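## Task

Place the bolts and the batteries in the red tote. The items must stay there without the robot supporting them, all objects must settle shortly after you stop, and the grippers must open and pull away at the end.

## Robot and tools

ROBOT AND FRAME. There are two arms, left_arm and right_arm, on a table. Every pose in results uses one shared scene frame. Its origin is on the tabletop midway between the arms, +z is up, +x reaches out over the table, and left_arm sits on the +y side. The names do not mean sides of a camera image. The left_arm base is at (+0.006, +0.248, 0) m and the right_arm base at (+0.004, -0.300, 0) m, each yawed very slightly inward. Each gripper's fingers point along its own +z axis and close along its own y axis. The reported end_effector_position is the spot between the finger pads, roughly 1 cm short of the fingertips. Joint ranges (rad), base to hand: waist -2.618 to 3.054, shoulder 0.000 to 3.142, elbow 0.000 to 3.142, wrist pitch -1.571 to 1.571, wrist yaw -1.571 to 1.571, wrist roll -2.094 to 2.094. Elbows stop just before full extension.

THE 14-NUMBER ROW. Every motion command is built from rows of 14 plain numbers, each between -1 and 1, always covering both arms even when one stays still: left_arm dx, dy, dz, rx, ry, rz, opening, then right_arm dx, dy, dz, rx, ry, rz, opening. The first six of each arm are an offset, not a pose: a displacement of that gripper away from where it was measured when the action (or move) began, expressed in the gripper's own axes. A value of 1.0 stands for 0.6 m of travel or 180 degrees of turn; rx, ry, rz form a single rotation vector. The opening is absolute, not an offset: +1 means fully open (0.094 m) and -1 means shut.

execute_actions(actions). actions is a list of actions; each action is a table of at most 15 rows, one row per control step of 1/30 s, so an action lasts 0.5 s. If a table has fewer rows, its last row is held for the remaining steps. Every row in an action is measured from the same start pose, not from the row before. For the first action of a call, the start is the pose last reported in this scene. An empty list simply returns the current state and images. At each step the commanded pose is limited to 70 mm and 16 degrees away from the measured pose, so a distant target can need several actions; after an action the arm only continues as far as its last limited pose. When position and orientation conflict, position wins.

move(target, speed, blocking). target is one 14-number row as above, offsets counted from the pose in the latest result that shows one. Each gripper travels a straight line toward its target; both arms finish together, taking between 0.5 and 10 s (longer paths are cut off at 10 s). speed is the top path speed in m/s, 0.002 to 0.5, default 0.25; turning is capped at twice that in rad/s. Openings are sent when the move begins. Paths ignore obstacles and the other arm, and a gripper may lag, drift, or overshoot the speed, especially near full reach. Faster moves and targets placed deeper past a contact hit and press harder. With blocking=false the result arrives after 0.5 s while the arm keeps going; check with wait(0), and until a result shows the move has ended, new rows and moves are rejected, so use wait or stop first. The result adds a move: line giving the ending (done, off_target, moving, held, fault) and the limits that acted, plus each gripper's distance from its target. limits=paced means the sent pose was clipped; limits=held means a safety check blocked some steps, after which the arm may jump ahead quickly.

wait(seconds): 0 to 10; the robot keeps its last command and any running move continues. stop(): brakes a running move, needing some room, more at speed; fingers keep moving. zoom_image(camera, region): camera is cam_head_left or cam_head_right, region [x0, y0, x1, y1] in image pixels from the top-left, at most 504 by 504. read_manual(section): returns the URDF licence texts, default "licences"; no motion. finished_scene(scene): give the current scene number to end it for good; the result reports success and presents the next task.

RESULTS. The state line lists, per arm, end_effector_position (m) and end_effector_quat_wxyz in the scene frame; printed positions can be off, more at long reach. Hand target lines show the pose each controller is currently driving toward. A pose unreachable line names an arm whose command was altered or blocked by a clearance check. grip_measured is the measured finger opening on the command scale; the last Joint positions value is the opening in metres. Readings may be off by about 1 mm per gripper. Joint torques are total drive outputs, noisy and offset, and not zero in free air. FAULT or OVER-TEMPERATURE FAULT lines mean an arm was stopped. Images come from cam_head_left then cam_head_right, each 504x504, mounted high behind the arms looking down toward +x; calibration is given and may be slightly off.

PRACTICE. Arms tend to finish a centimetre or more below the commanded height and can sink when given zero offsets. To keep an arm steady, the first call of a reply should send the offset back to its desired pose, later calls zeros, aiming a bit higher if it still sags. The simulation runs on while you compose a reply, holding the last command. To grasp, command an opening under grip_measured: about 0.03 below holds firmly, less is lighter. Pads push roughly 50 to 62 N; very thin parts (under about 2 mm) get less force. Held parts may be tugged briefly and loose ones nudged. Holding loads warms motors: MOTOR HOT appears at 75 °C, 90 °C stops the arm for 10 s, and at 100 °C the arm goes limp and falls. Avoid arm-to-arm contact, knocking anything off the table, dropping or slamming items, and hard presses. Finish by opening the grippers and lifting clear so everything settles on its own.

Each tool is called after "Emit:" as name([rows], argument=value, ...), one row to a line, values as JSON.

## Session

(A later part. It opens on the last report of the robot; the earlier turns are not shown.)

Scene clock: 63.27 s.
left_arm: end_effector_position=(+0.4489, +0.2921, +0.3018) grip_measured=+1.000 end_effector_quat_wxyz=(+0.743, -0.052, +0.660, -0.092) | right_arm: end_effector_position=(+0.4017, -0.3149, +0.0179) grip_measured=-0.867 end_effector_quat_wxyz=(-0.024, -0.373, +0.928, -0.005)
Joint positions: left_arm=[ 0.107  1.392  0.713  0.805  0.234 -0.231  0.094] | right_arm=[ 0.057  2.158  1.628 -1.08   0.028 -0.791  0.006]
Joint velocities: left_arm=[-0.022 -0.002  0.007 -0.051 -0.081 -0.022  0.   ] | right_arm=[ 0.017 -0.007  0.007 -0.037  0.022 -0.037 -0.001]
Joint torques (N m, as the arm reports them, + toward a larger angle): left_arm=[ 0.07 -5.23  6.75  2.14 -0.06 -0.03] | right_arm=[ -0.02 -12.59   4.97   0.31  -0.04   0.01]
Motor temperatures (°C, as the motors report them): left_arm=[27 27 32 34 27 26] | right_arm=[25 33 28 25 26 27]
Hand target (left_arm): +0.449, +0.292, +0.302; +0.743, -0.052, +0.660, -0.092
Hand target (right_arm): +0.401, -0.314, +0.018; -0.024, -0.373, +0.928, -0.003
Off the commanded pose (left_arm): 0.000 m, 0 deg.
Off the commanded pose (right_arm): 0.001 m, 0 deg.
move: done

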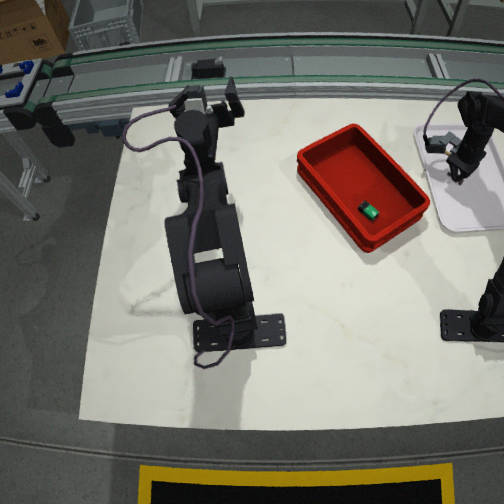

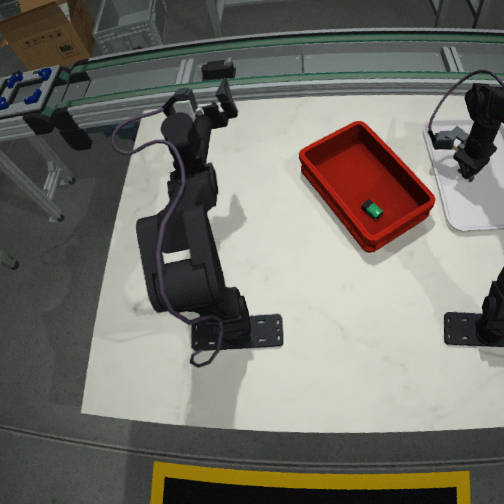

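Emit:
move(target=[0,0,0,0,0,0,1,0,0,-0.19,0,0,0,-0.94])

Emit:
move(target=[0,0,0,0,0,0,1,-0.19,0.37,-0.01,0,0,0,-0.94], speed=0.3)

Emit:
move(target=[0,0,0,0,0,0,1,0,0,0.155,0,0,0,-0.94], speed=0.15)

Scene clock: 68.37 s.
left_arm: end_effector_position=(+0.4489, +0.2921, +0.3018) grip_measured=+1.000 end_effector_quat_wxyz=(+0.743, -0.052, +0.660, -0.092) | right_arm: end_effector_position=(+0.4042, -0.3149, +0.1271) grip_measured=-0.867 end_effector_quat_wxyz=(-0.026, -0.373, +0.928, -0.004)
Joint positions: left_arm=[ 0.107  1.392  0.713  0.805  0.234 -0.231  0.094] | right_arm=[ 0.057  2.136  2.03  -1.509  0.028 -0.791  0.006]
Joint velocities: left_arm=[-0.012 -0.017 -0.017  0.051 -0.037 -0.051  0.   ] | right_arm=[ 0.012 -0.002  0.002 -0.022 -0.007  0.11   0.   ]
Joint torques (N m, as the arm reports them, + toward a larger angle): left_arm=[ 0.08 -5.23  6.74  2.15 -0.06 -0.03] | right_arm=[  0.3  -11.9    7.41   0.19   0.     0.03]
Motor temperatures (°C, as the motors report them): left_arm=[27 27 32 34 27 26] | right_arm=[25 33 28 25 26 27]
Hand target (left_arm): +0.449, +0.292, +0.302; +0.743, -0.052, +0.660, -0.092
Hand target (right_arm): +0.406, -0.314, +0.132; -0.024, -0.373, +0.928, -0.005
Off the commanded pose (left_arm): 0.000 m, 0 deg.
Off the commanded pose (right_arm): 0.006 m, 0 deg.
move: done

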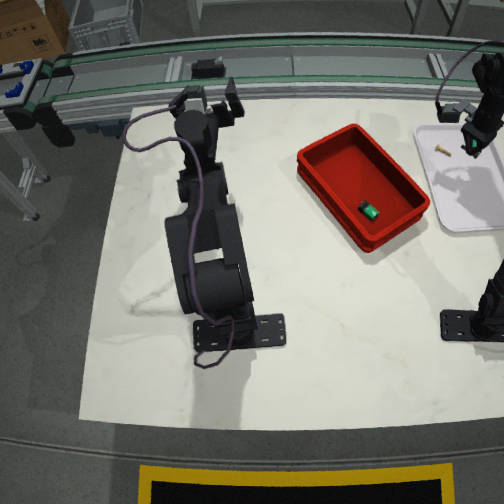

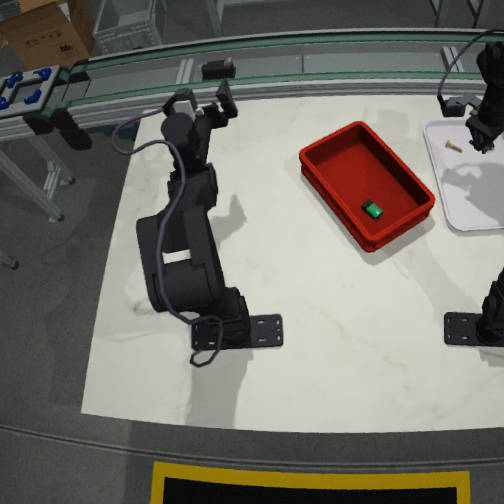

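Scene clock: 69.87 s.
left_arm: end_effector_position=(+0.4489, +0.2921, +0.3018) grip_measured=+1.000 end_effector_quat_wxyz=(+0.743, -0.052, +0.660, -0.092) | right_arm: end_effector_position=(+0.3351, -0.0749, +0.1282) grip_measured=-0.867 end_effector_quat_wxyz=(-0.025, -0.380, +0.925, -0.006)
Joint positions: left_arm=[ 0.107  1.392  0.713  0.805  0.234 -0.231  0.094] | right_arm=[ 0.68   2.145  2.048 -1.525  0.002 -0.185  0.006]
Joint velocities: left_arm=[ 0.012  0.007  0.012 -0.007 -0.081  0.007  0.   ] | right_arm=[-0.007 -0.002 -0.002 -0.022 -0.066 -0.007 -0.001]
Joint torques (N m, as the arm reports them, + toward a larger angle): left_arm=[ 0.08 -5.24  6.76  2.14 -0.06 -0.03] | right_arm=[ -0.56 -12.08   7.46   0.16  -0.03   0.04]
Motor temperatures (°C, as the motors report them): left_arm=[27 27 32 34 27 26] | right_arm=[25 33 28 25 26 27]
Hand target (left_arm): +0.449, +0.292, +0.302; +0.743, -0.052, +0.660, -0.092
Hand target (right_arm): +0.339, -0.076, +0.133; -0.020, -0.373, +0.928, -0.005
Off the commanded pose (left_arm): 0.000 m, 0 deg.
Off the commanded pose (right_arm): 0.003 m, 1 deg.
move: done

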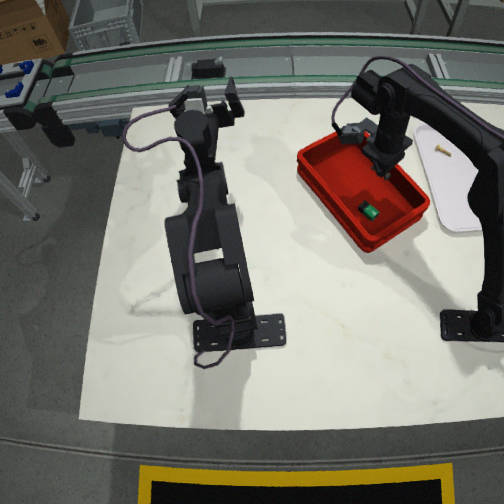

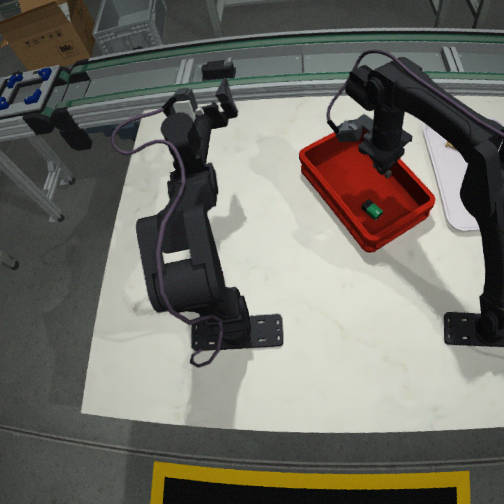

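Scene clock: 71.13 s.
left_arm: end_effector_position=(+0.4489, +0.2921, +0.3018) grip_measured=+1.000 end_effector_quat_wxyz=(+0.743, -0.052, +0.660, -0.092) | right_arm: end_effector_position=(+0.3313, -0.0774, +0.0376) grip_measured=-0.867 end_effector_quat_wxyz=(-0.027, -0.380, +0.924, -0.006)
Joint positions: left_arm=[ 0.107  1.392  0.713  0.805  0.234 -0.231  0.094] | right_arm=[ 0.68   2.145  1.687 -1.168  0.002 -0.185  0.006]
Joint velocities: left_arm=[-0.017  0.002 -0.012  0.007  0.022  0.022  0.   ] | right_arm=[-0.002  0.007  0.007 -0.007  0.037 -0.007 -0.001]
Joint torques (N m, as the arm reports them, + toward a larger angle): left_arm=[ 0.07 -5.22  6.76  2.14 -0.06 -0.03] | right_arm=[  0.3  -12.6    4.15   0.42  -0.02   0.03]
Motor temperatures (°C, as the motors report them): left_arm=[27 27 32 34 27 26] | right_arm=[25 33 28 25 26 27]
Hand target (left_arm): +0.449, +0.292, +0.302; +0.743, -0.052, +0.660, -0.092
Hand target (right_arm): +0.331, -0.076, +0.035; -0.025, -0.380, +0.925, -0.006
Off the commanded pose (left_arm): 0.000 m, 0 deg.
Off the commanded pose (right_arm): 0.002 m, 0 deg.
move: done

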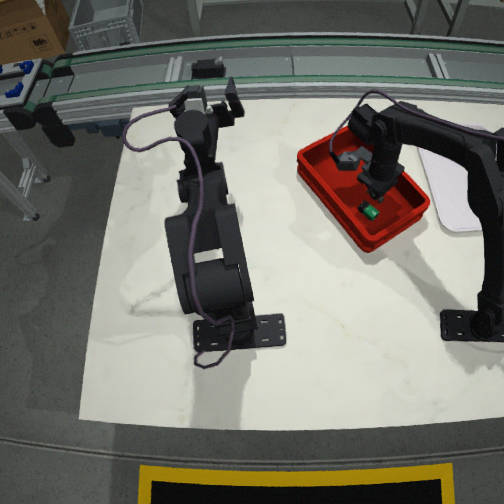

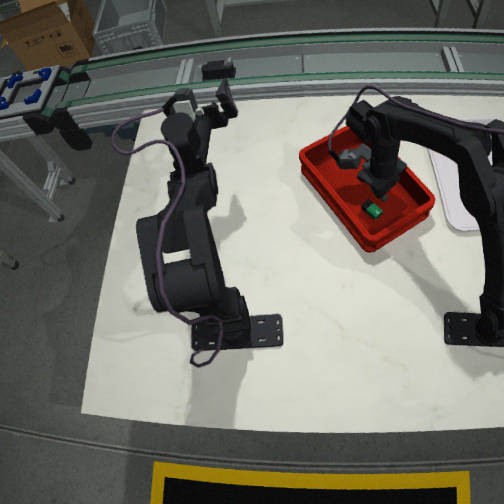

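Emit:
move(target=[0,0,0,0,0,0,1,0,0,-0.003,0,0,0,-0.94], speed=0.05)

Emit:
move(target=[0,0,0,0,0,0,1,0,-0.005,0.022,0,0,0,-0.94], speed=0.05)

Emit:
move(target=[0,0,0,0,0,0,1,0,0,0,0,0,0,-0.6])

Emit:
move(target=[0,0,0,0,0,0,1,0,0,-0.17,0,0,0,-0.6])

Emit:
move(target=[0,0,0,0,0,0,1,0.075,-0.47,0.06,0,-0.1,-0.05,0.2], speed=0.3)

Scene clock: 78.43 s.
left_arm: end_effector_position=(+0.4489, +0.2921, +0.3018) grip_measured=+1.000 end_effector_quat_wxyz=(+0.743, -0.052, +0.660, -0.092) | right_arm: end_effector_position=(+0.3316, -0.0772, +0.0376) grip_measured=-0.867 end_effector_quat_wxyz=(-0.026, -0.380, +0.925, -0.006)
Joint positions: left_arm=[ 0.107  1.392  0.713  0.805  0.234 -0.231  0.094] | right_arm=[ 0.68   2.145  1.687 -1.167  0.002 -0.185  0.006]
Joint velocities: left_arm=[ 0.002 -0.002  0.007 -0.066 -0.037  0.051  0.   ] | right_arm=[ 0.007 -0.012  0.002 -0.051 -0.007 -0.007 -0.   ]
Joint torques (N m, as the arm reports them, + toward a larger angle): left_arm=[ 0.07 -5.22  6.76  2.14 -0.06 -0.03] | right_arm=[  0.   -12.57   5.5    0.2   -0.01   0.01]
Motor temperatures (°C, as the motors report them): left_arm=[27 27 32 35 27 26] | right_arm=[25 33 28 25 26 27]
Hand target (left_arm): +0.449, +0.292, +0.302; +0.743, -0.052, +0.660, -0.092
Hand target (right_arm): +0.331, -0.077, +0.039; -0.027, -0.380, +0.924, -0.006
Off the commanded pose (left_arm): 0.000 m, 0 deg.
Off the commanded pose (right_arm): 0.002 m, 0 deg.
move: done

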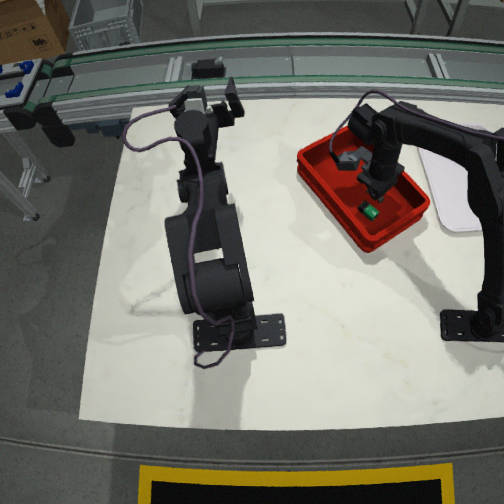

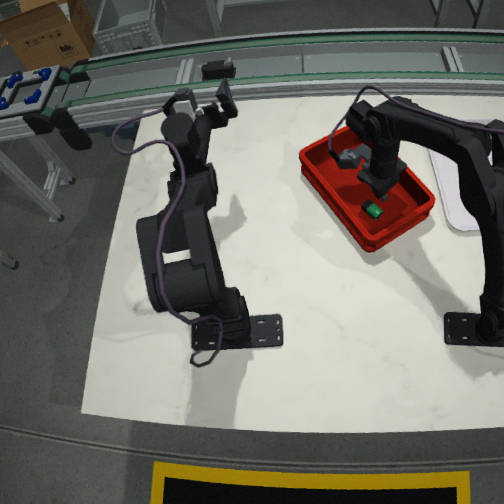

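Scene clock: 79.27 s.
left_arm: end_effector_position=(+0.4489, +0.2921, +0.3018) grip_measured=+1.000 end_effector_quat_wxyz=(+0.743, -0.052, +0.660, -0.092) | right_arm: end_effector_position=(+0.3320, -0.0769, +0.0291) grip_measured=-0.867 end_effector_quat_wxyz=(-0.025, -0.380, +0.925, -0.006)
Joint positions: left_arm=[ 0.107  1.392  0.713  0.805  0.234 -0.231  0.094] | right_arm=[ 0.68   2.153  1.664 -1.134  0.002 -0.185  0.006]
Joint velocities: left_arm=[-0.012 -0.002  0.002 -0.007  0.007  0.022  0.   ] | right_arm=[ 0.002  0.012  0.002  0.037 -0.066  0.007  0.   ]
Joint torques (N m, as the arm reports them, + toward a larger angle): left_arm=[ 0.07 -5.23  6.76  2.14 -0.06 -0.04] | right_arm=[ -0.57 -12.05   4.03   0.44   0.    -0.05]
Motor temperatures (°C, as the motors report them): left_arm=[27 27 32 35 27 26] | right_arm=[25 33 28 25 26 27]
Hand target (left_arm): +0.449, +0.292, +0.302; +0.743, -0.052, +0.660, -0.092
Hand target (right_arm): +0.333, -0.080, +0.025; -0.026, -0.380, +0.925, -0.006
Off the commanded pose (left_arm): 0.000 m, 0 deg.
Off the commanded pose (right_arm): 0.006 m, 0 deg.
move: done

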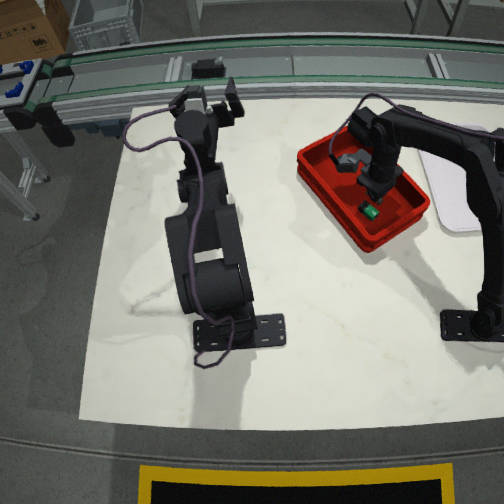

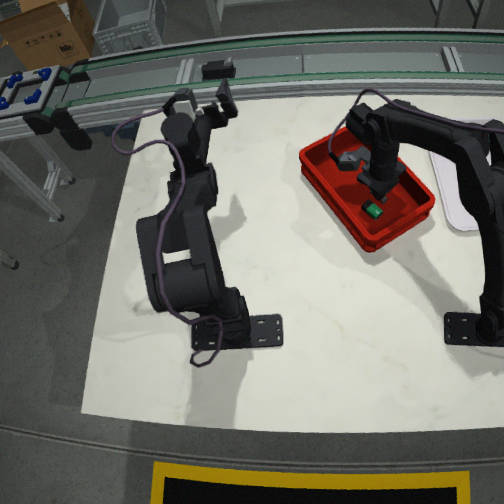

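Scene clock: 79.77 s.
left_arm: end_effector_position=(+0.4489, +0.2921, +0.3018) grip_measured=+1.000 end_effector_quat_wxyz=(+0.743, -0.052, +0.660, -0.092) | right_arm: end_effector_position=(+0.3321, -0.0770, +0.0291) grip_measured=-0.603 end_effector_quat_wxyz=(-0.025, -0.380, +0.925, -0.006)
Joint positions: left_arm=[ 0.107  1.392  0.713  0.805  0.234 -0.231  0.094] | right_arm=[ 0.68   2.153  1.664 -1.134  0.002 -0.185  0.019]
Joint velocities: left_arm=[ 0.002 -0.017 -0.007  0.022 -0.037  0.037  0.   ] | right_arm=[-0.027 -0.002  0.002  0.007  0.007 -0.051 -0.001]
Joint torques (N m, as the arm reports them, + toward a larger angle): left_arm=[ 0.07 -5.24  6.75  2.14 -0.06 -0.03] | right_arm=[ -0.04 -12.5    5.06   0.29  -0.03   0.01]
Motor temperatures (°C, as the motors report them): left_arm=[27 27 32 35 27 26] | right_arm=[25 33 28 25 26 27]
Hand target (left_arm): +0.449, +0.292, +0.302; +0.743, -0.052, +0.660, -0.092
Hand target (right_arm): +0.332, -0.077, +0.029; -0.025, -0.380, +0.925, -0.006
Off the commanded pose (left_arm): 0.000 m, 0 deg.
Off the commanded pose (right_arm): 0.000 m, 0 deg.
move: done

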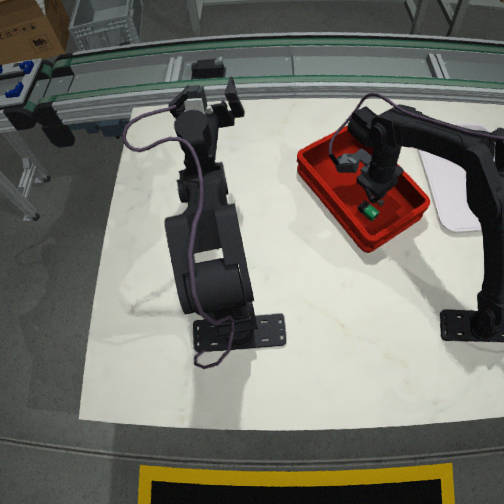

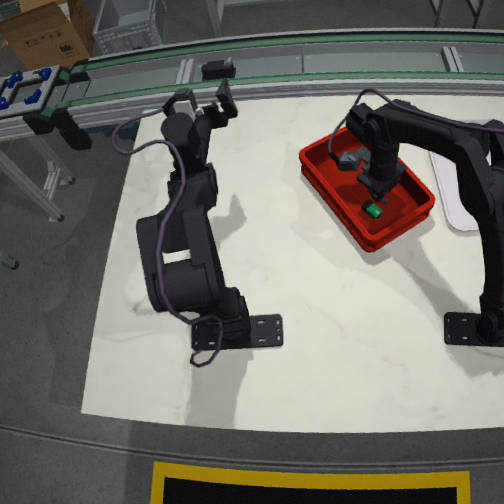

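Scene clock: 80.93 s.
left_arm: end_effector_position=(+0.4489, +0.2921, +0.3018) grip_measured=+1.000 end_effector_quat_wxyz=(+0.743, -0.052, +0.660, -0.092) | right_arm: end_effector_position=(+0.3343, -0.0755, +0.1257) grip_measured=-0.603 end_effector_quat_wxyz=(-0.029, -0.380, +0.924, -0.007)
Joint positions: left_arm=[ 0.107  1.392  0.713  0.805  0.234 -0.231  0.094] | right_arm=[ 0.68   2.15   2.045 -1.527  0.002 -0.185  0.019]
Joint velocities: left_arm=[-0.002 -0.002 -0.002 -0.022 -0.022  0.007  0.   ] | right_arm=[ 0.007 -0.007  0.012 -0.051  0.007  0.022  0.001]
Joint torques (N m, as the arm reports them, + toward a larger angle): left_arm=[ 0.08 -5.23  6.76  2.14 -0.06 -0.04] | right_arm=[ -0.29 -12.02   7.29   0.09  -0.02  -0.03]
Motor temperatures (°C, as the motors report them): left_arm=[27 27 32 35 27 26] | right_arm=[25 34 28 25 26 27]
Hand target (left_arm): +0.449, +0.292, +0.302; +0.743, -0.052, +0.660, -0.092
Hand target (right_arm): +0.337, -0.076, +0.131; -0.025, -0.380, +0.925, -0.006
Off the commanded pose (left_arm): 0.000 m, 0 deg.
Off the commanded pose (right_arm): 0.006 m, 0 deg.
move: done

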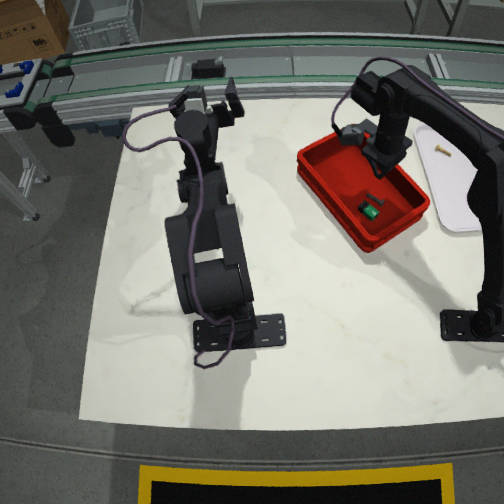

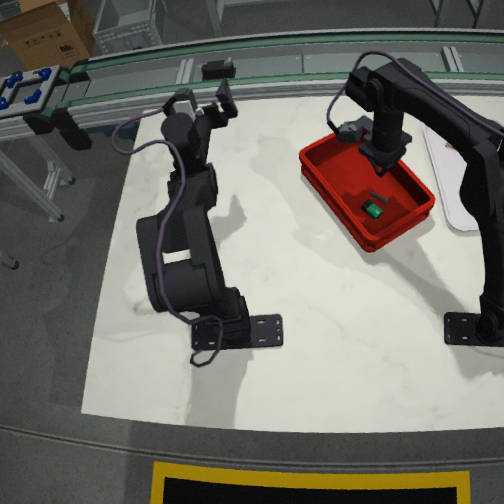

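Scene clock: 82.60 s.
left_arm: end_effector_position=(+0.4489, +0.2921, +0.3018) grip_measured=+1.000 end_effector_quat_wxyz=(+0.743, -0.052, +0.660, -0.092) | right_arm: end_effector_position=(+0.4915, -0.3156, +0.0801) grip_measured=+0.197 end_effector_quat_wxyz=(+0.105, -0.439, +0.891, +0.047)
Joint positions: left_arm=[ 0.107  1.392  0.713  0.805  0.234 -0.231  0.094] | right_arm=[-0.019  2.337  2.153 -1.257 -0.192 -1.007  0.056]
Joint velocities: left_arm=[-0.012 -0.002 -0.002  0.022  0.066  0.022  0.   ] | right_arm=[-0.012 -0.007 -0.007 -0.007  0.007  0.037 -0.001]
Joint torques (N m, as the arm reports them, + toward a larger angle): left_arm=[ 0.07 -5.22  6.75  2.14 -0.06 -0.03] | right_arm=[  0.67 -13.84   7.82   0.51  -0.32  -0.03]
Motor temperatures (°C, as the motors report them): left_arm=[27 27 32 35 27 26] | right_arm=[25 34 28 25 26 27]
Hand target (left_arm): +0.449, +0.292, +0.302; +0.743, -0.052, +0.660, -0.092
Hand target (right_arm): +0.493, -0.309, +0.085; +0.111, -0.446, +0.887, +0.054
Off the commanded pose (left_arm): 0.000 m, 0 deg.
Off the commanded pose (right_arm): 0.014 m, 2 deg.
move: off_target (right_arm)

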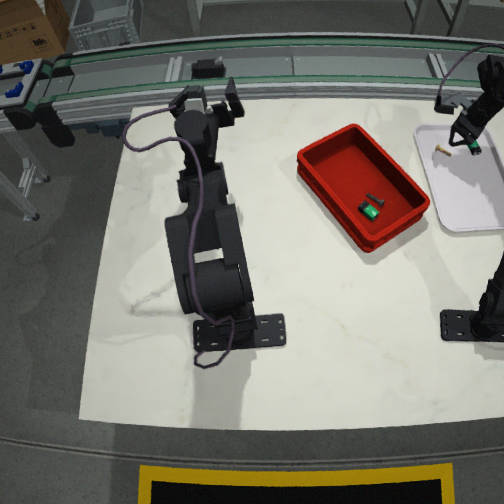

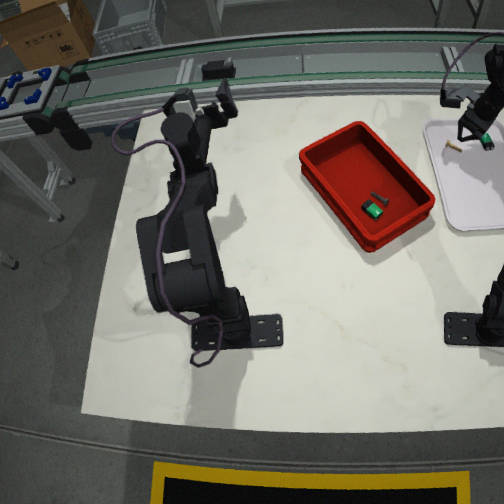

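Emit:
move(target=[0,0,0,0,0,0,1,0.018,0.013,0.082,0,0,0,0.2], speed=0.1)

Emit:
zoom_image(camera="cam_head_left", region=[384, 115, 504, 245])

Scene clock: 85.93 s.
left_arm: end_effector_position=(+0.4489, +0.2921, +0.3018) grip_measured=+1.000 end_effector_quat_wxyz=(+0.743, -0.052, +0.660, -0.092) | right_arm: end_effector_position=(+0.4855, -0.3154, +0.0252) grip_measured=+0.197 end_effector_quat_wxyz=(+0.099, -0.436, +0.893, +0.050)
Joint positions: left_arm=[ 0.107  1.392  0.713  0.805  0.234 -0.231  0.094] | right_arm=[-0.019  2.337  1.937 -1.054 -0.189 -1.002  0.056]
Joint velocities: left_arm=[ 0.002 -0.012  0.002  0.037 -0.007 -0.022  0.   ] | right_arm=[-0.012  0.002 -0.002 -0.022 -0.081 -0.066  0.002]
Joint torques (N m, as the arm reports them, + toward a larger angle): left_arm=[ 0.07 -5.23  6.75  2.14 -0.06 -0.03] | right_arm=[  1.1  -15.95   4.37   0.7   -0.15   0.07]
Motor temperatures (°C, as the motors report them): left_arm=[27 27 32 35 27 26] | right_arm=[25 34 28 25 26 27]
Hand target (left_arm): +0.449, +0.292, +0.302; +0.743, -0.052, +0.660, -0.092
Hand target (right_arm): +0.486, -0.310, +0.030; +0.105, -0.439, +0.891, +0.047
Off the commanded pose (left_arm): 0.000 m, 0 deg.
Off the commanded pose (right_arm): 0.007 m, 1 deg.
move: done

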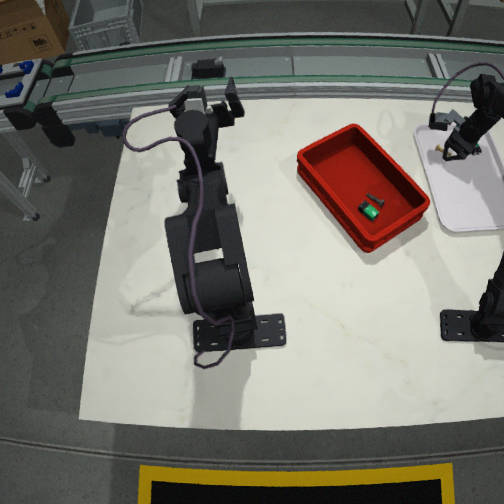

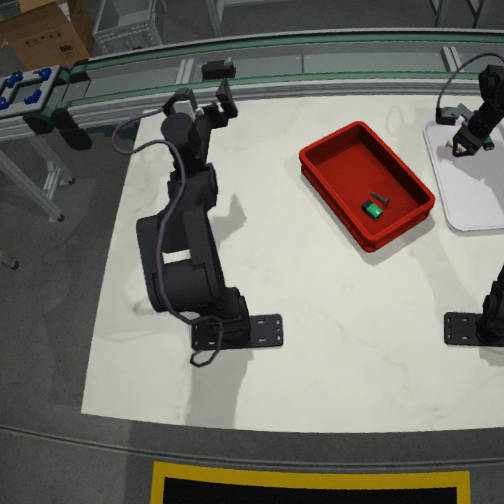

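Region (384, 115, 504, 245) of cam_head_left's 504x504 image, scaled by 3.877, with more detail than that image has; it fills the left 465 columns of this view, and the rest is white.

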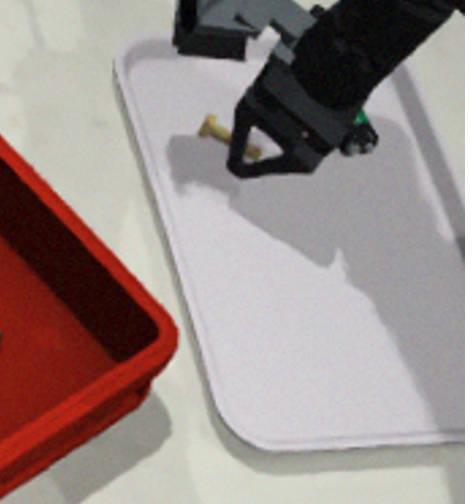

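Emit:
execute_actions(actions=[])

Emit:
move(target=[0,0,0,0,0,0,1,-0.018,0,0.016,0,0,0,0.2], speed=0.05)

Emit:
zoom_image(camera="cam_head_left", region=[384,115,504,245])

Scene clock: 95.50 s.
left_arm: end_effector_position=(+0.4489, +0.2921, +0.3018) grip_measured=+1.000 end_effector_quat_wxyz=(+0.743, -0.052, +0.660, -0.092) | right_arm: end_effector_position=(+0.4859, -0.3155, +0.0253) grip_measured=+0.197 end_effector_quat_wxyz=(+0.100, -0.436, +0.893, +0.049)
Joint positions: left_arm=[ 0.107  1.392  0.713  0.805  0.234 -0.231  0.094] | right_arm=[-0.019  2.337  1.937 -1.053 -0.189 -1.002  0.056]
Joint velocities: left_arm=[-0.017  0.007  0.022 -0.007  0.051 -0.051  0.   ] | right_arm=[-0.002 -0.017 -0.007  0.022  0.037 -0.066  0.   ]
Joint torques (N m, as the arm reports them, + toward a larger angle): left_arm=[ 0.08 -5.23  6.75  2.15 -0.06 -0.03] | right_arm=[  1.08 -15.93   4.37   0.76  -0.15   0.06]
Motor temperatures (°C, as the motors report them): left_arm=[27 27 32 35 27 26] | right_arm=[25 35 28 25 26 27]
Hand target (left_arm): +0.449, +0.292, +0.302; +0.743, -0.052, +0.660, -0.092
Hand target (right_arm): +0.486, -0.310, +0.030; +0.105, -0.439, +0.891, +0.047
Off the commanded pose (left_arm): 0.000 m, 0 deg.
Off the commanded pose (right_arm): 0.007 m, 1 deg.

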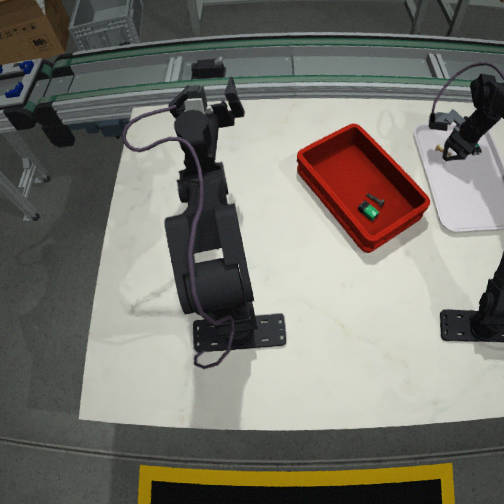

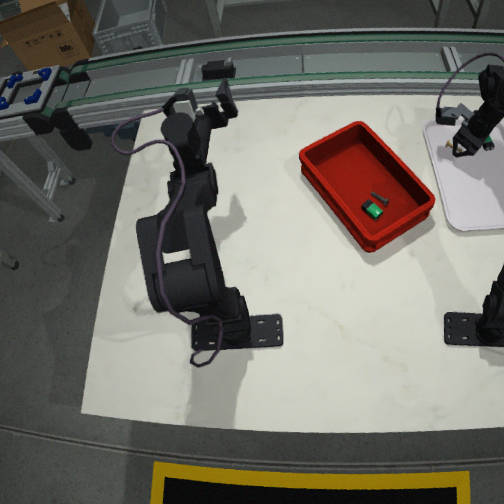

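Scene clock: 96.23 s.
left_arm: end_effector_position=(+0.4489, +0.2921, +0.3018) grip_measured=+1.000 end_effector_quat_wxyz=(+0.743, -0.052, +0.660, -0.092) | right_arm: end_effector_position=(+0.4882, -0.3114, +0.0200) grip_measured=+0.197 end_effector_quat_wxyz=(+0.095, -0.435, +0.894, +0.047)
Joint positions: left_arm=[ 0.107  1.392  0.713  0.805  0.234 -0.231  0.094] | right_arm=[-0.006  2.354  1.947 -1.049 -0.178 -0.987  0.056]
Joint velocities: left_arm=[ 0.007  0.002 -0.012  0.007 -0.037  0.037  0.   ] | right_arm=[ 0.012 -0.022  0.002  0.037 -0.066 -0.022 -0.001]
Joint torques (N m, as the arm reports them, + toward a larger angle): left_arm=[ 0.07 -5.24  6.75  2.14 -0.06 -0.03] | right_arm=[  0.96 -12.92   7.31   0.68  -0.18   0.06]
Motor temperatures (°C, as the motors report them): left_arm=[27 27 32 35 27 26] | right_arm=[25 35 28 25 26 27]
Hand target (left_arm): +0.449, +0.292, +0.302; +0.743, -0.052, +0.660, -0.092
Hand target (right_arm): +0.494, -0.305, +0.019; +0.100, -0.436, +0.893, +0.049
Off the commanded pose (left_arm): 0.000 m, 0 deg.
Off the commanded pose (right_arm): 0.008 m, 1 deg.
move: done

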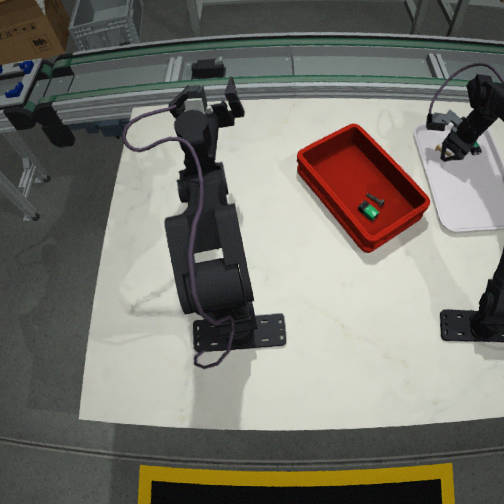

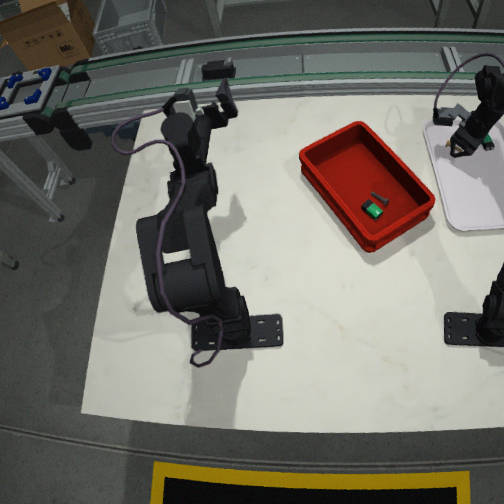

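Region (384, 115, 504, 245) of cam_head_left's 504x504 image, scaled by 3.877, with more detail than that image has; it fills the left 465 columns of this view, and the rest is white.

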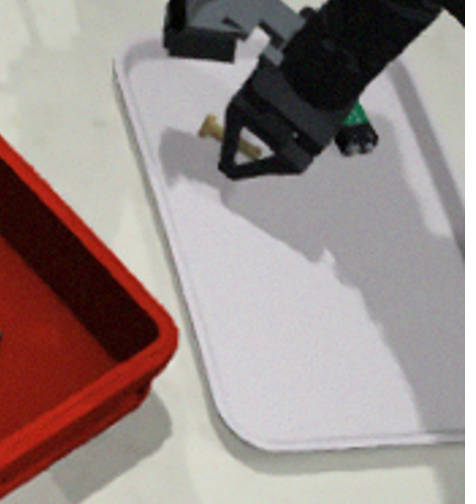

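Emit:
move(target=[0,0,0,0,0,0,1,-0.012,0,0.008,0,0,0,0.2], speed=0.05)

Emit:
move(target=[0,0,0,0,0,0,1,0,0,0,0,0,0,-0.94])

Scene clock: 98.87 s.
left_arm: end_effector_position=(+0.4489, +0.2921, +0.3018) grip_measured=+1.000 end_effector_quat_wxyz=(+0.743, -0.052, +0.660, -0.092) | right_arm: end_effector_position=(+0.4882, -0.3113, +0.0198) grip_measured=+0.197 end_effector_quat_wxyz=(+0.093, -0.434, +0.895, +0.044)
Joint positions: left_arm=[ 0.107  1.392  0.713  0.805  0.234 -0.231  0.094] | right_arm=[-0.003  2.354  1.947 -1.049 -0.17  -0.981  0.056]
Joint velocities: left_arm=[-0.032 -0.022 -0.007 -0.007 -0.037 -0.037  0.   ] | right_arm=[-0.002 -0.007 -0.007 -0.007  0.051 -0.037  0.   ]
Joint torques (N m, as the arm reports them, + toward a larger angle): left_arm=[ 0.08 -5.24  6.75  2.15 -0.06 -0.03] | right_arm=[  0.96 -12.57   7.44   0.64  -0.17   0.08]
Motor temperatures (°C, as the motors report them): left_arm=[27 27 32 36 27 26] | right_arm=[25 35 28 25 26 27]
Hand target (left_arm): +0.449, +0.292, +0.302; +0.743, -0.052, +0.660, -0.092
Hand target (right_arm): +0.493, -0.305, +0.017; +0.095, -0.435, +0.894, +0.046
Off the commanded pose (left_arm): 0.000 m, 0 deg.
Off the commanded pose (right_arm): 0.008 m, 0 deg.
move: done

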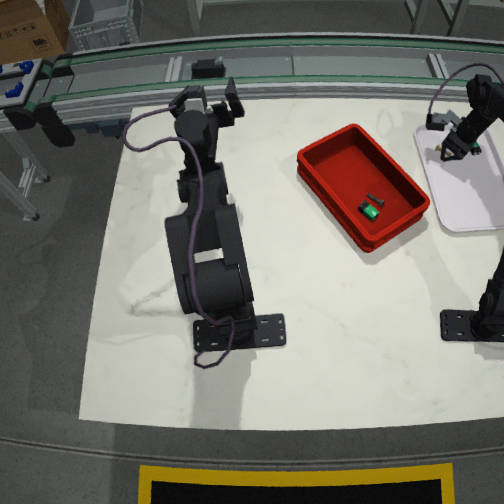

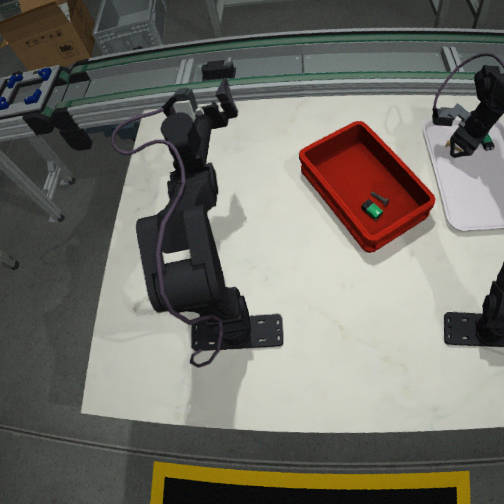

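Scene clock: 99.37 s.
left_arm: end_effector_position=(+0.4489, +0.2921, +0.3018) grip_measured=+1.000 end_effector_quat_wxyz=(+0.743, -0.052, +0.660, -0.092) | right_arm: end_effector_position=(+0.4890, -0.3118, +0.0198) grip_measured=-0.887 end_effector_quat_wxyz=(+0.094, -0.434, +0.895, +0.042)
Joint positions: left_arm=[ 0.107  1.392  0.713  0.805  0.234 -0.231  0.094] | right_arm=[-0.003  2.354  1.947 -1.045 -0.168 -0.981  0.005]
Joint velocities: left_arm=[ 0.012  0.007 -0.022  0.022 -0.022 -0.037  0.   ] | right_arm=[-0.032 -0.002 -0.002  0.022  0.051  0.037 -0.   ]
Joint torques (N m, as the arm reports them, + toward a larger angle): left_arm=[ 0.08 -5.23  6.76  2.14 -0.07 -0.03] | right_arm=[  0.   -14.57   5.4    0.61  -0.15   0.01]
Motor temperatures (°C, as the motors report them): left_arm=[27 27 32 36 27 26] | right_arm=[25 35 28 25 26 27]
Hand target (left_arm): +0.449, +0.292, +0.302; +0.743, -0.052, +0.660, -0.092
Hand target (right_arm): +0.488, -0.311, +0.020; +0.093, -0.434, +0.895, +0.044
Off the commanded pose (left_arm): 0.000 m, 0 deg.
Off the commanded pose (right_arm): 0.001 m, 0 deg.
move: done

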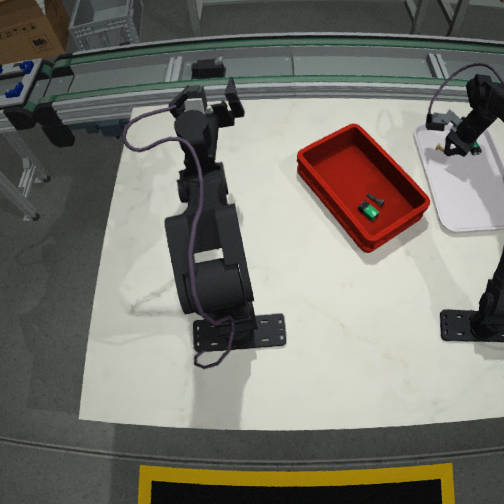

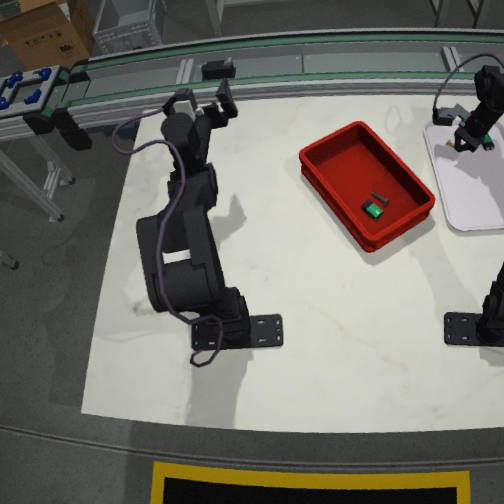

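Emit:
move(target=[0,0,0,0,0,0,1,-0.047,0.07,-0.195,0,0,0,-0.94], speed=0.2)

Emit:
move(target=[0,0,0,0,0,0,1,-0.21,0.38,0.03,0,0,0,-0.94], speed=0.3)

Scene clock: 104.00 s.
left_arm: end_effector_position=(+0.4489, +0.2921, +0.3018) grip_measured=+1.000 end_effector_quat_wxyz=(+0.743, -0.052, +0.660, -0.092) | right_arm: end_effector_position=(+0.4562, -0.2874, +0.1287) grip_measured=-0.887 end_effector_quat_wxyz=(+0.085, -0.434, +0.896, +0.045)
Joint positions: left_arm=[ 0.107  1.392  0.713  0.805  0.234 -0.231  0.094] | right_arm=[ 0.048  2.201  2.126 -1.386 -0.159 -0.931  0.005]
Joint velocities: left_arm=[ 0.007  0.012 -0.022  0.051 -0.11   0.051  0.   ] | right_arm=[-0.002  0.012  0.002  0.007 -0.051  0.007 -0.001]
Joint torques (N m, as the arm reports them, + toward a larger angle): left_arm=[ 0.08 -5.23  6.76  2.14 -0.06 -0.03] | right_arm=[  0.6  -14.14   7.62   0.47  -0.13   0.07]
Motor temperatures (°C, as the motors report them): left_arm=[27 27 32 36 27 26] | right_arm=[25 35 28 25 26 27]
Hand target (left_arm): +0.449, +0.292, +0.302; +0.743, -0.052, +0.660, -0.092
Hand target (right_arm): +0.457, -0.284, +0.140; +0.094, -0.434, +0.895, +0.041
Off the commanded pose (left_arm): 0.000 m, 0 deg.
Off the commanded pose (right_arm): 0.012 m, 1 deg.
move: off_target (right_arm)

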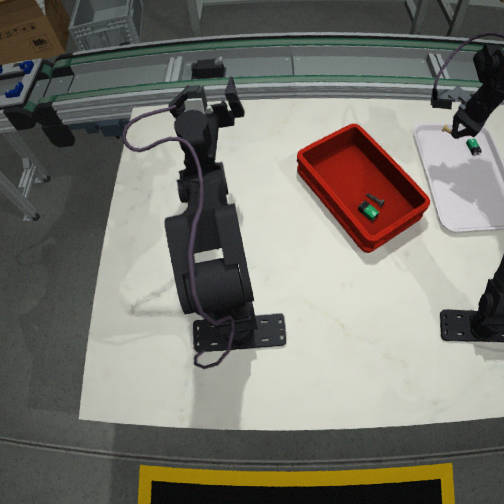

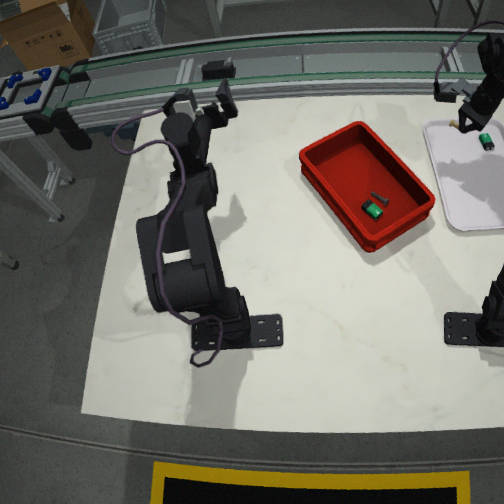

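Scene clock: 105.53 s.
left_arm: end_effector_position=(+0.4489, +0.2921, +0.3018) grip_measured=+1.000 end_effector_quat_wxyz=(+0.743, -0.052, +0.660, -0.092) | right_arm: end_effector_position=(+0.3521, -0.0483, +0.1343) grip_measured=-0.887 end_effector_quat_wxyz=(+0.076, -0.441, +0.893, +0.043)
Joint positions: left_arm=[ 0.107  1.392  0.713  0.805  0.234 -0.231  0.094] | right_arm=[ 0.682  2.034  1.89  -1.263 -0.064 -0.315  0.005]
Joint velocities: left_arm=[ 0.002 -0.002  0.002  0.007 -0.007 -0.007  0.   ] | right_arm=[-0.007 -0.012  0.002  0.051  0.037  0.081  0.   ]
Joint torques (N m, as the arm reports them, + toward a larger angle): left_arm=[ 0.07 -5.23  6.75  2.14 -0.06 -0.03] | right_arm=[ -0.55 -11.43   7.88   0.79   0.     0.05]
Motor temperatures (°C, as the motors report them): left_arm=[27 27 32 36 27 26] | right_arm=[25 35 28 25 26 27]
Hand target (left_arm): +0.449, +0.292, +0.302; +0.743, -0.052, +0.660, -0.092
Hand target (right_arm): +0.360, -0.047, +0.141; +0.091, -0.434, +0.896, +0.043
Off the commanded pose (left_arm): 0.000 m, 0 deg.
Off the commanded pose (right_arm): 0.005 m, 1 deg.
move: done

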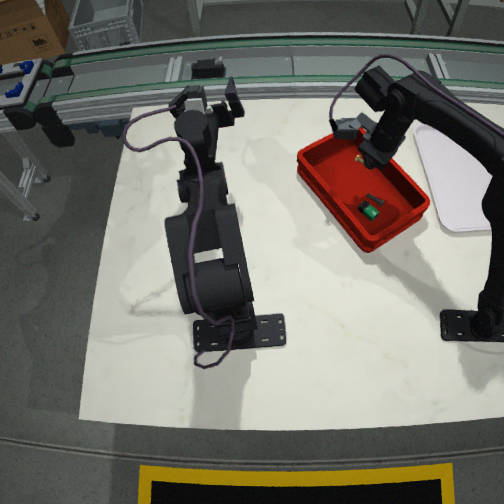

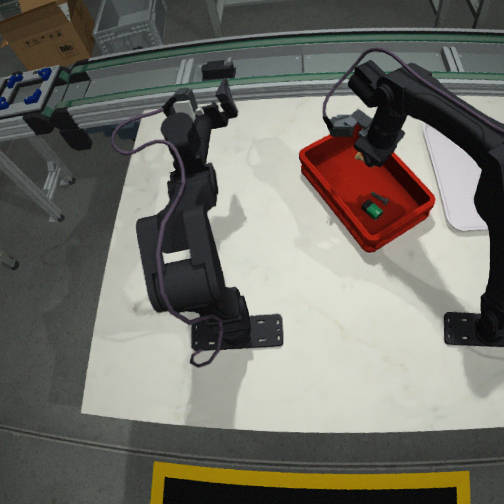

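Descend along local z (drifts to ≈(0.363,-0.033), clear of the bolt head).

Emit:
move(target=[0,0,0,0,0,0,1,-0.01,0,0.178,0,0,0,-0.94], speed=0.12)

Emit:
move(target=[0,0,0,0,0,0,1,0,0,0,0,0,0,-0.6])

Emit:
move(target=[0,0,0,0,0,0,1,0,0,-0.18,0,0,0,-0.6], speed=0.25)

Emit:
zoom_image(camera="cam_head_left", region=[290,100,504,260])

Scene clock: 110.90 s.
left_arm: end_effector_position=(+0.4489, +0.2921, +0.3018) grip_measured=+1.000 end_effector_quat_wxyz=(+0.743, -0.052, +0.660, -0.092) | right_arm: end_effector_position=(+0.3664, -0.0302, +0.0308) grip_measured=-0.887 end_effector_quat_wxyz=(+0.071, -0.440, +0.894, +0.043)
Joint positions: left_arm=[ 0.107  1.392  0.713  0.805  0.234 -0.231  0.094] | right_arm=[ 0.698  2.17   1.687 -0.935 -0.062 -0.298  0.005]
Joint velocities: left_arm=[ 0.002  0.017 -0.007 -0.007 -0.051 -0.037  0.   ] | right_arm=[ 0.002  0.002  0.012  0.037  0.037 -0.022  0.   ]
Joint torques (N m, as the arm reports them, + toward a larger angle): left_arm=[ 0.07 -5.24  6.77  2.15 -0.06 -0.03] | right_arm=[  0.75 -13.4    4.78   0.87  -0.03   0.06]
Motor temperatures (°C, as the motors report them): left_arm=[27 27 32 36 27 26] | right_arm=[25 35 28 25 26 27]
Hand target (left_arm): +0.449, +0.292, +0.302; +0.743, -0.052, +0.660, -0.092
Hand target (right_arm): +0.366, -0.027, +0.031; +0.077, -0.441, +0.893, +0.043
Off the commanded pose (left_arm): 0.000 m, 0 deg.
Off the commanded pose (right_arm): 0.002 m, 1 deg.
move: done

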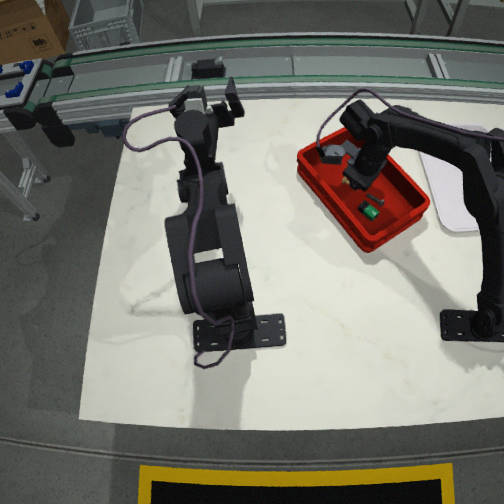

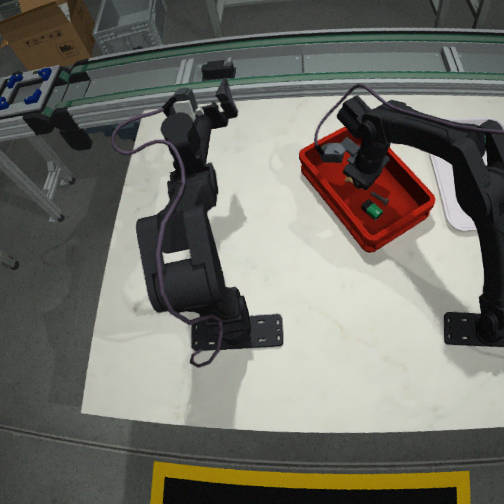

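Scene clock: 111.40 s.
left_arm: end_effector_position=(+0.4489, +0.2921, +0.3018) grip_measured=+1.000 end_effector_quat_wxyz=(+0.743, -0.052, +0.660, -0.092) | right_arm: end_effector_position=(+0.3664, -0.0302, +0.0308) grip_measured=-0.603 end_effector_quat_wxyz=(+0.071, -0.440, +0.894, +0.043)
Joint positions: left_arm=[ 0.107  1.392  0.713  0.805  0.234 -0.231  0.094] | right_arm=[ 0.698  2.17   1.687 -0.935 -0.062 -0.298  0.019]
Joint velocities: left_arm=[ 0.002  0.002 -0.017  0.022 -0.051 -0.066  0.   ] | right_arm=[-0.002  0.007 -0.002 -0.051 -0.022  0.022 -0.001]
Joint torques (N m, as the arm reports them, + toward a larger angle): left_arm=[ 0.07 -5.23  6.76  2.14 -0.06 -0.03] | right_arm=[  0.04 -13.03   5.39   0.73  -0.05   0.  ]
Motor temperatures (°C, as the motors report them): left_arm=[27 27 32 36 27 26] | right_arm=[25 35 28 25 26 27]
Hand target (left_arm): +0.449, +0.292, +0.302; +0.743, -0.052, +0.660, -0.092
Hand target (right_arm): +0.366, -0.030, +0.031; +0.071, -0.440, +0.894, +0.043
Off the commanded pose (left_arm): 0.000 m, 0 deg.
Off the commanded pose (right_arm): 0.000 m, 0 deg.
move: done

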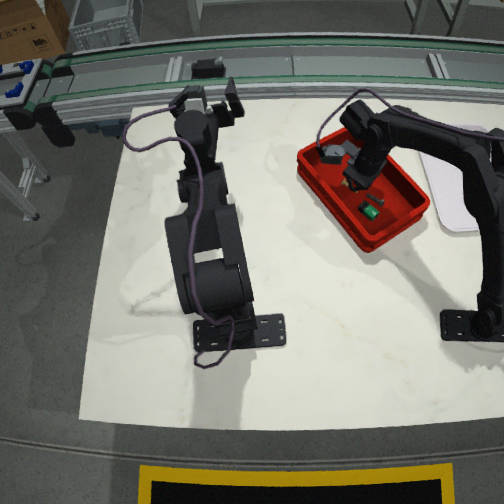

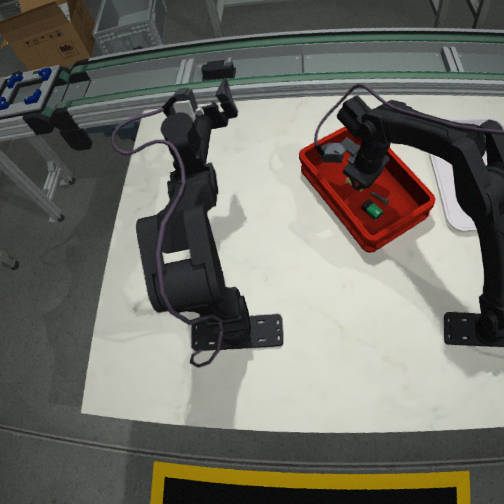

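Scene clock: 112.57 s.
left_arm: end_effector_position=(+0.4489, +0.2921, +0.3018) grip_measured=+1.000 end_effector_quat_wxyz=(+0.743, -0.052, +0.660, -0.092) | right_arm: end_effector_position=(+0.3546, -0.0456, +0.1324) grip_measured=-0.603 end_effector_quat_wxyz=(+0.069, -0.440, +0.894, +0.041)
Joint positions: left_arm=[ 0.107  1.392  0.713  0.805  0.234 -0.231  0.094] | right_arm=[ 0.685  2.067  1.934 -1.29  -0.062 -0.311  0.019]
Joint velocities: left_arm=[-0.002 -0.002  0.007 -0.066  0.007 -0.037  0.   ] | right_arm=[ 0.012 -0.007  0.002 -0.081 -0.037 -0.007 -0.001]
Joint torques (N m, as the arm reports them, + toward a larger angle): left_arm=[ 0.07 -5.23  6.75  2.14 -0.06 -0.03] | right_arm=[ -0.58 -12.1    7.33   0.57  -0.09  -0.07]
Motor temperatures (°C, as the motors report them): left_arm=[27 27 32 36 27 26] | right_arm=[25 35 28 25 26 27]
Hand target (left_arm): +0.449, +0.292, +0.302; +0.743, -0.052, +0.660, -0.092
Hand target (right_arm): +0.357, -0.047, +0.137; +0.071, -0.441, +0.894, +0.043
Off the commanded pose (left_arm): 0.000 m, 0 deg.
Off the commanded pose (right_arm): 0.005 m, 0 deg.
move: done

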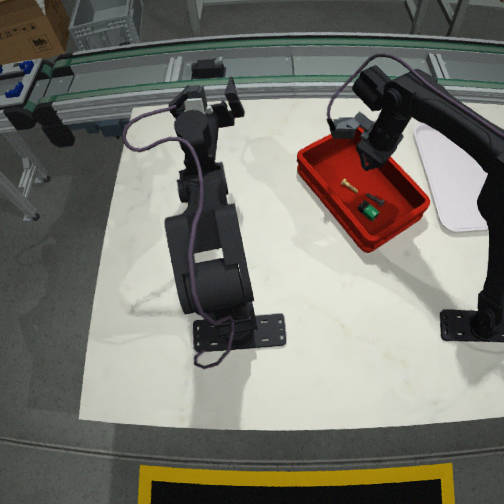

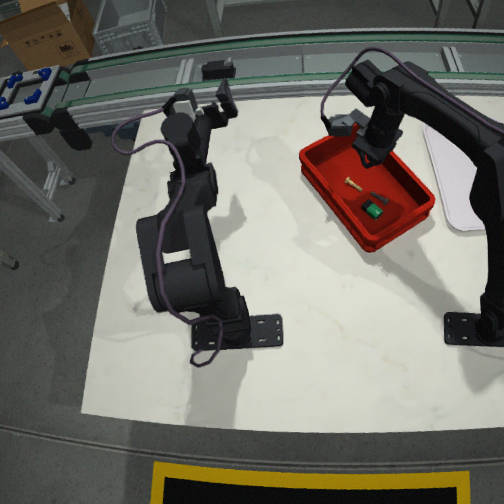

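Region (290, 100, 504, 260) of cam_head_left's 504x504 image, scaled by 2.355, with more detail than that image has; it fills the top 377 rows of this view, and the rest is white.

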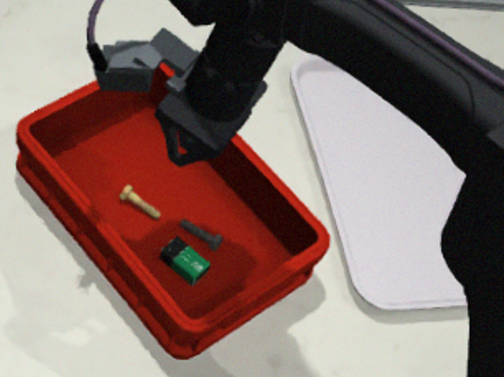

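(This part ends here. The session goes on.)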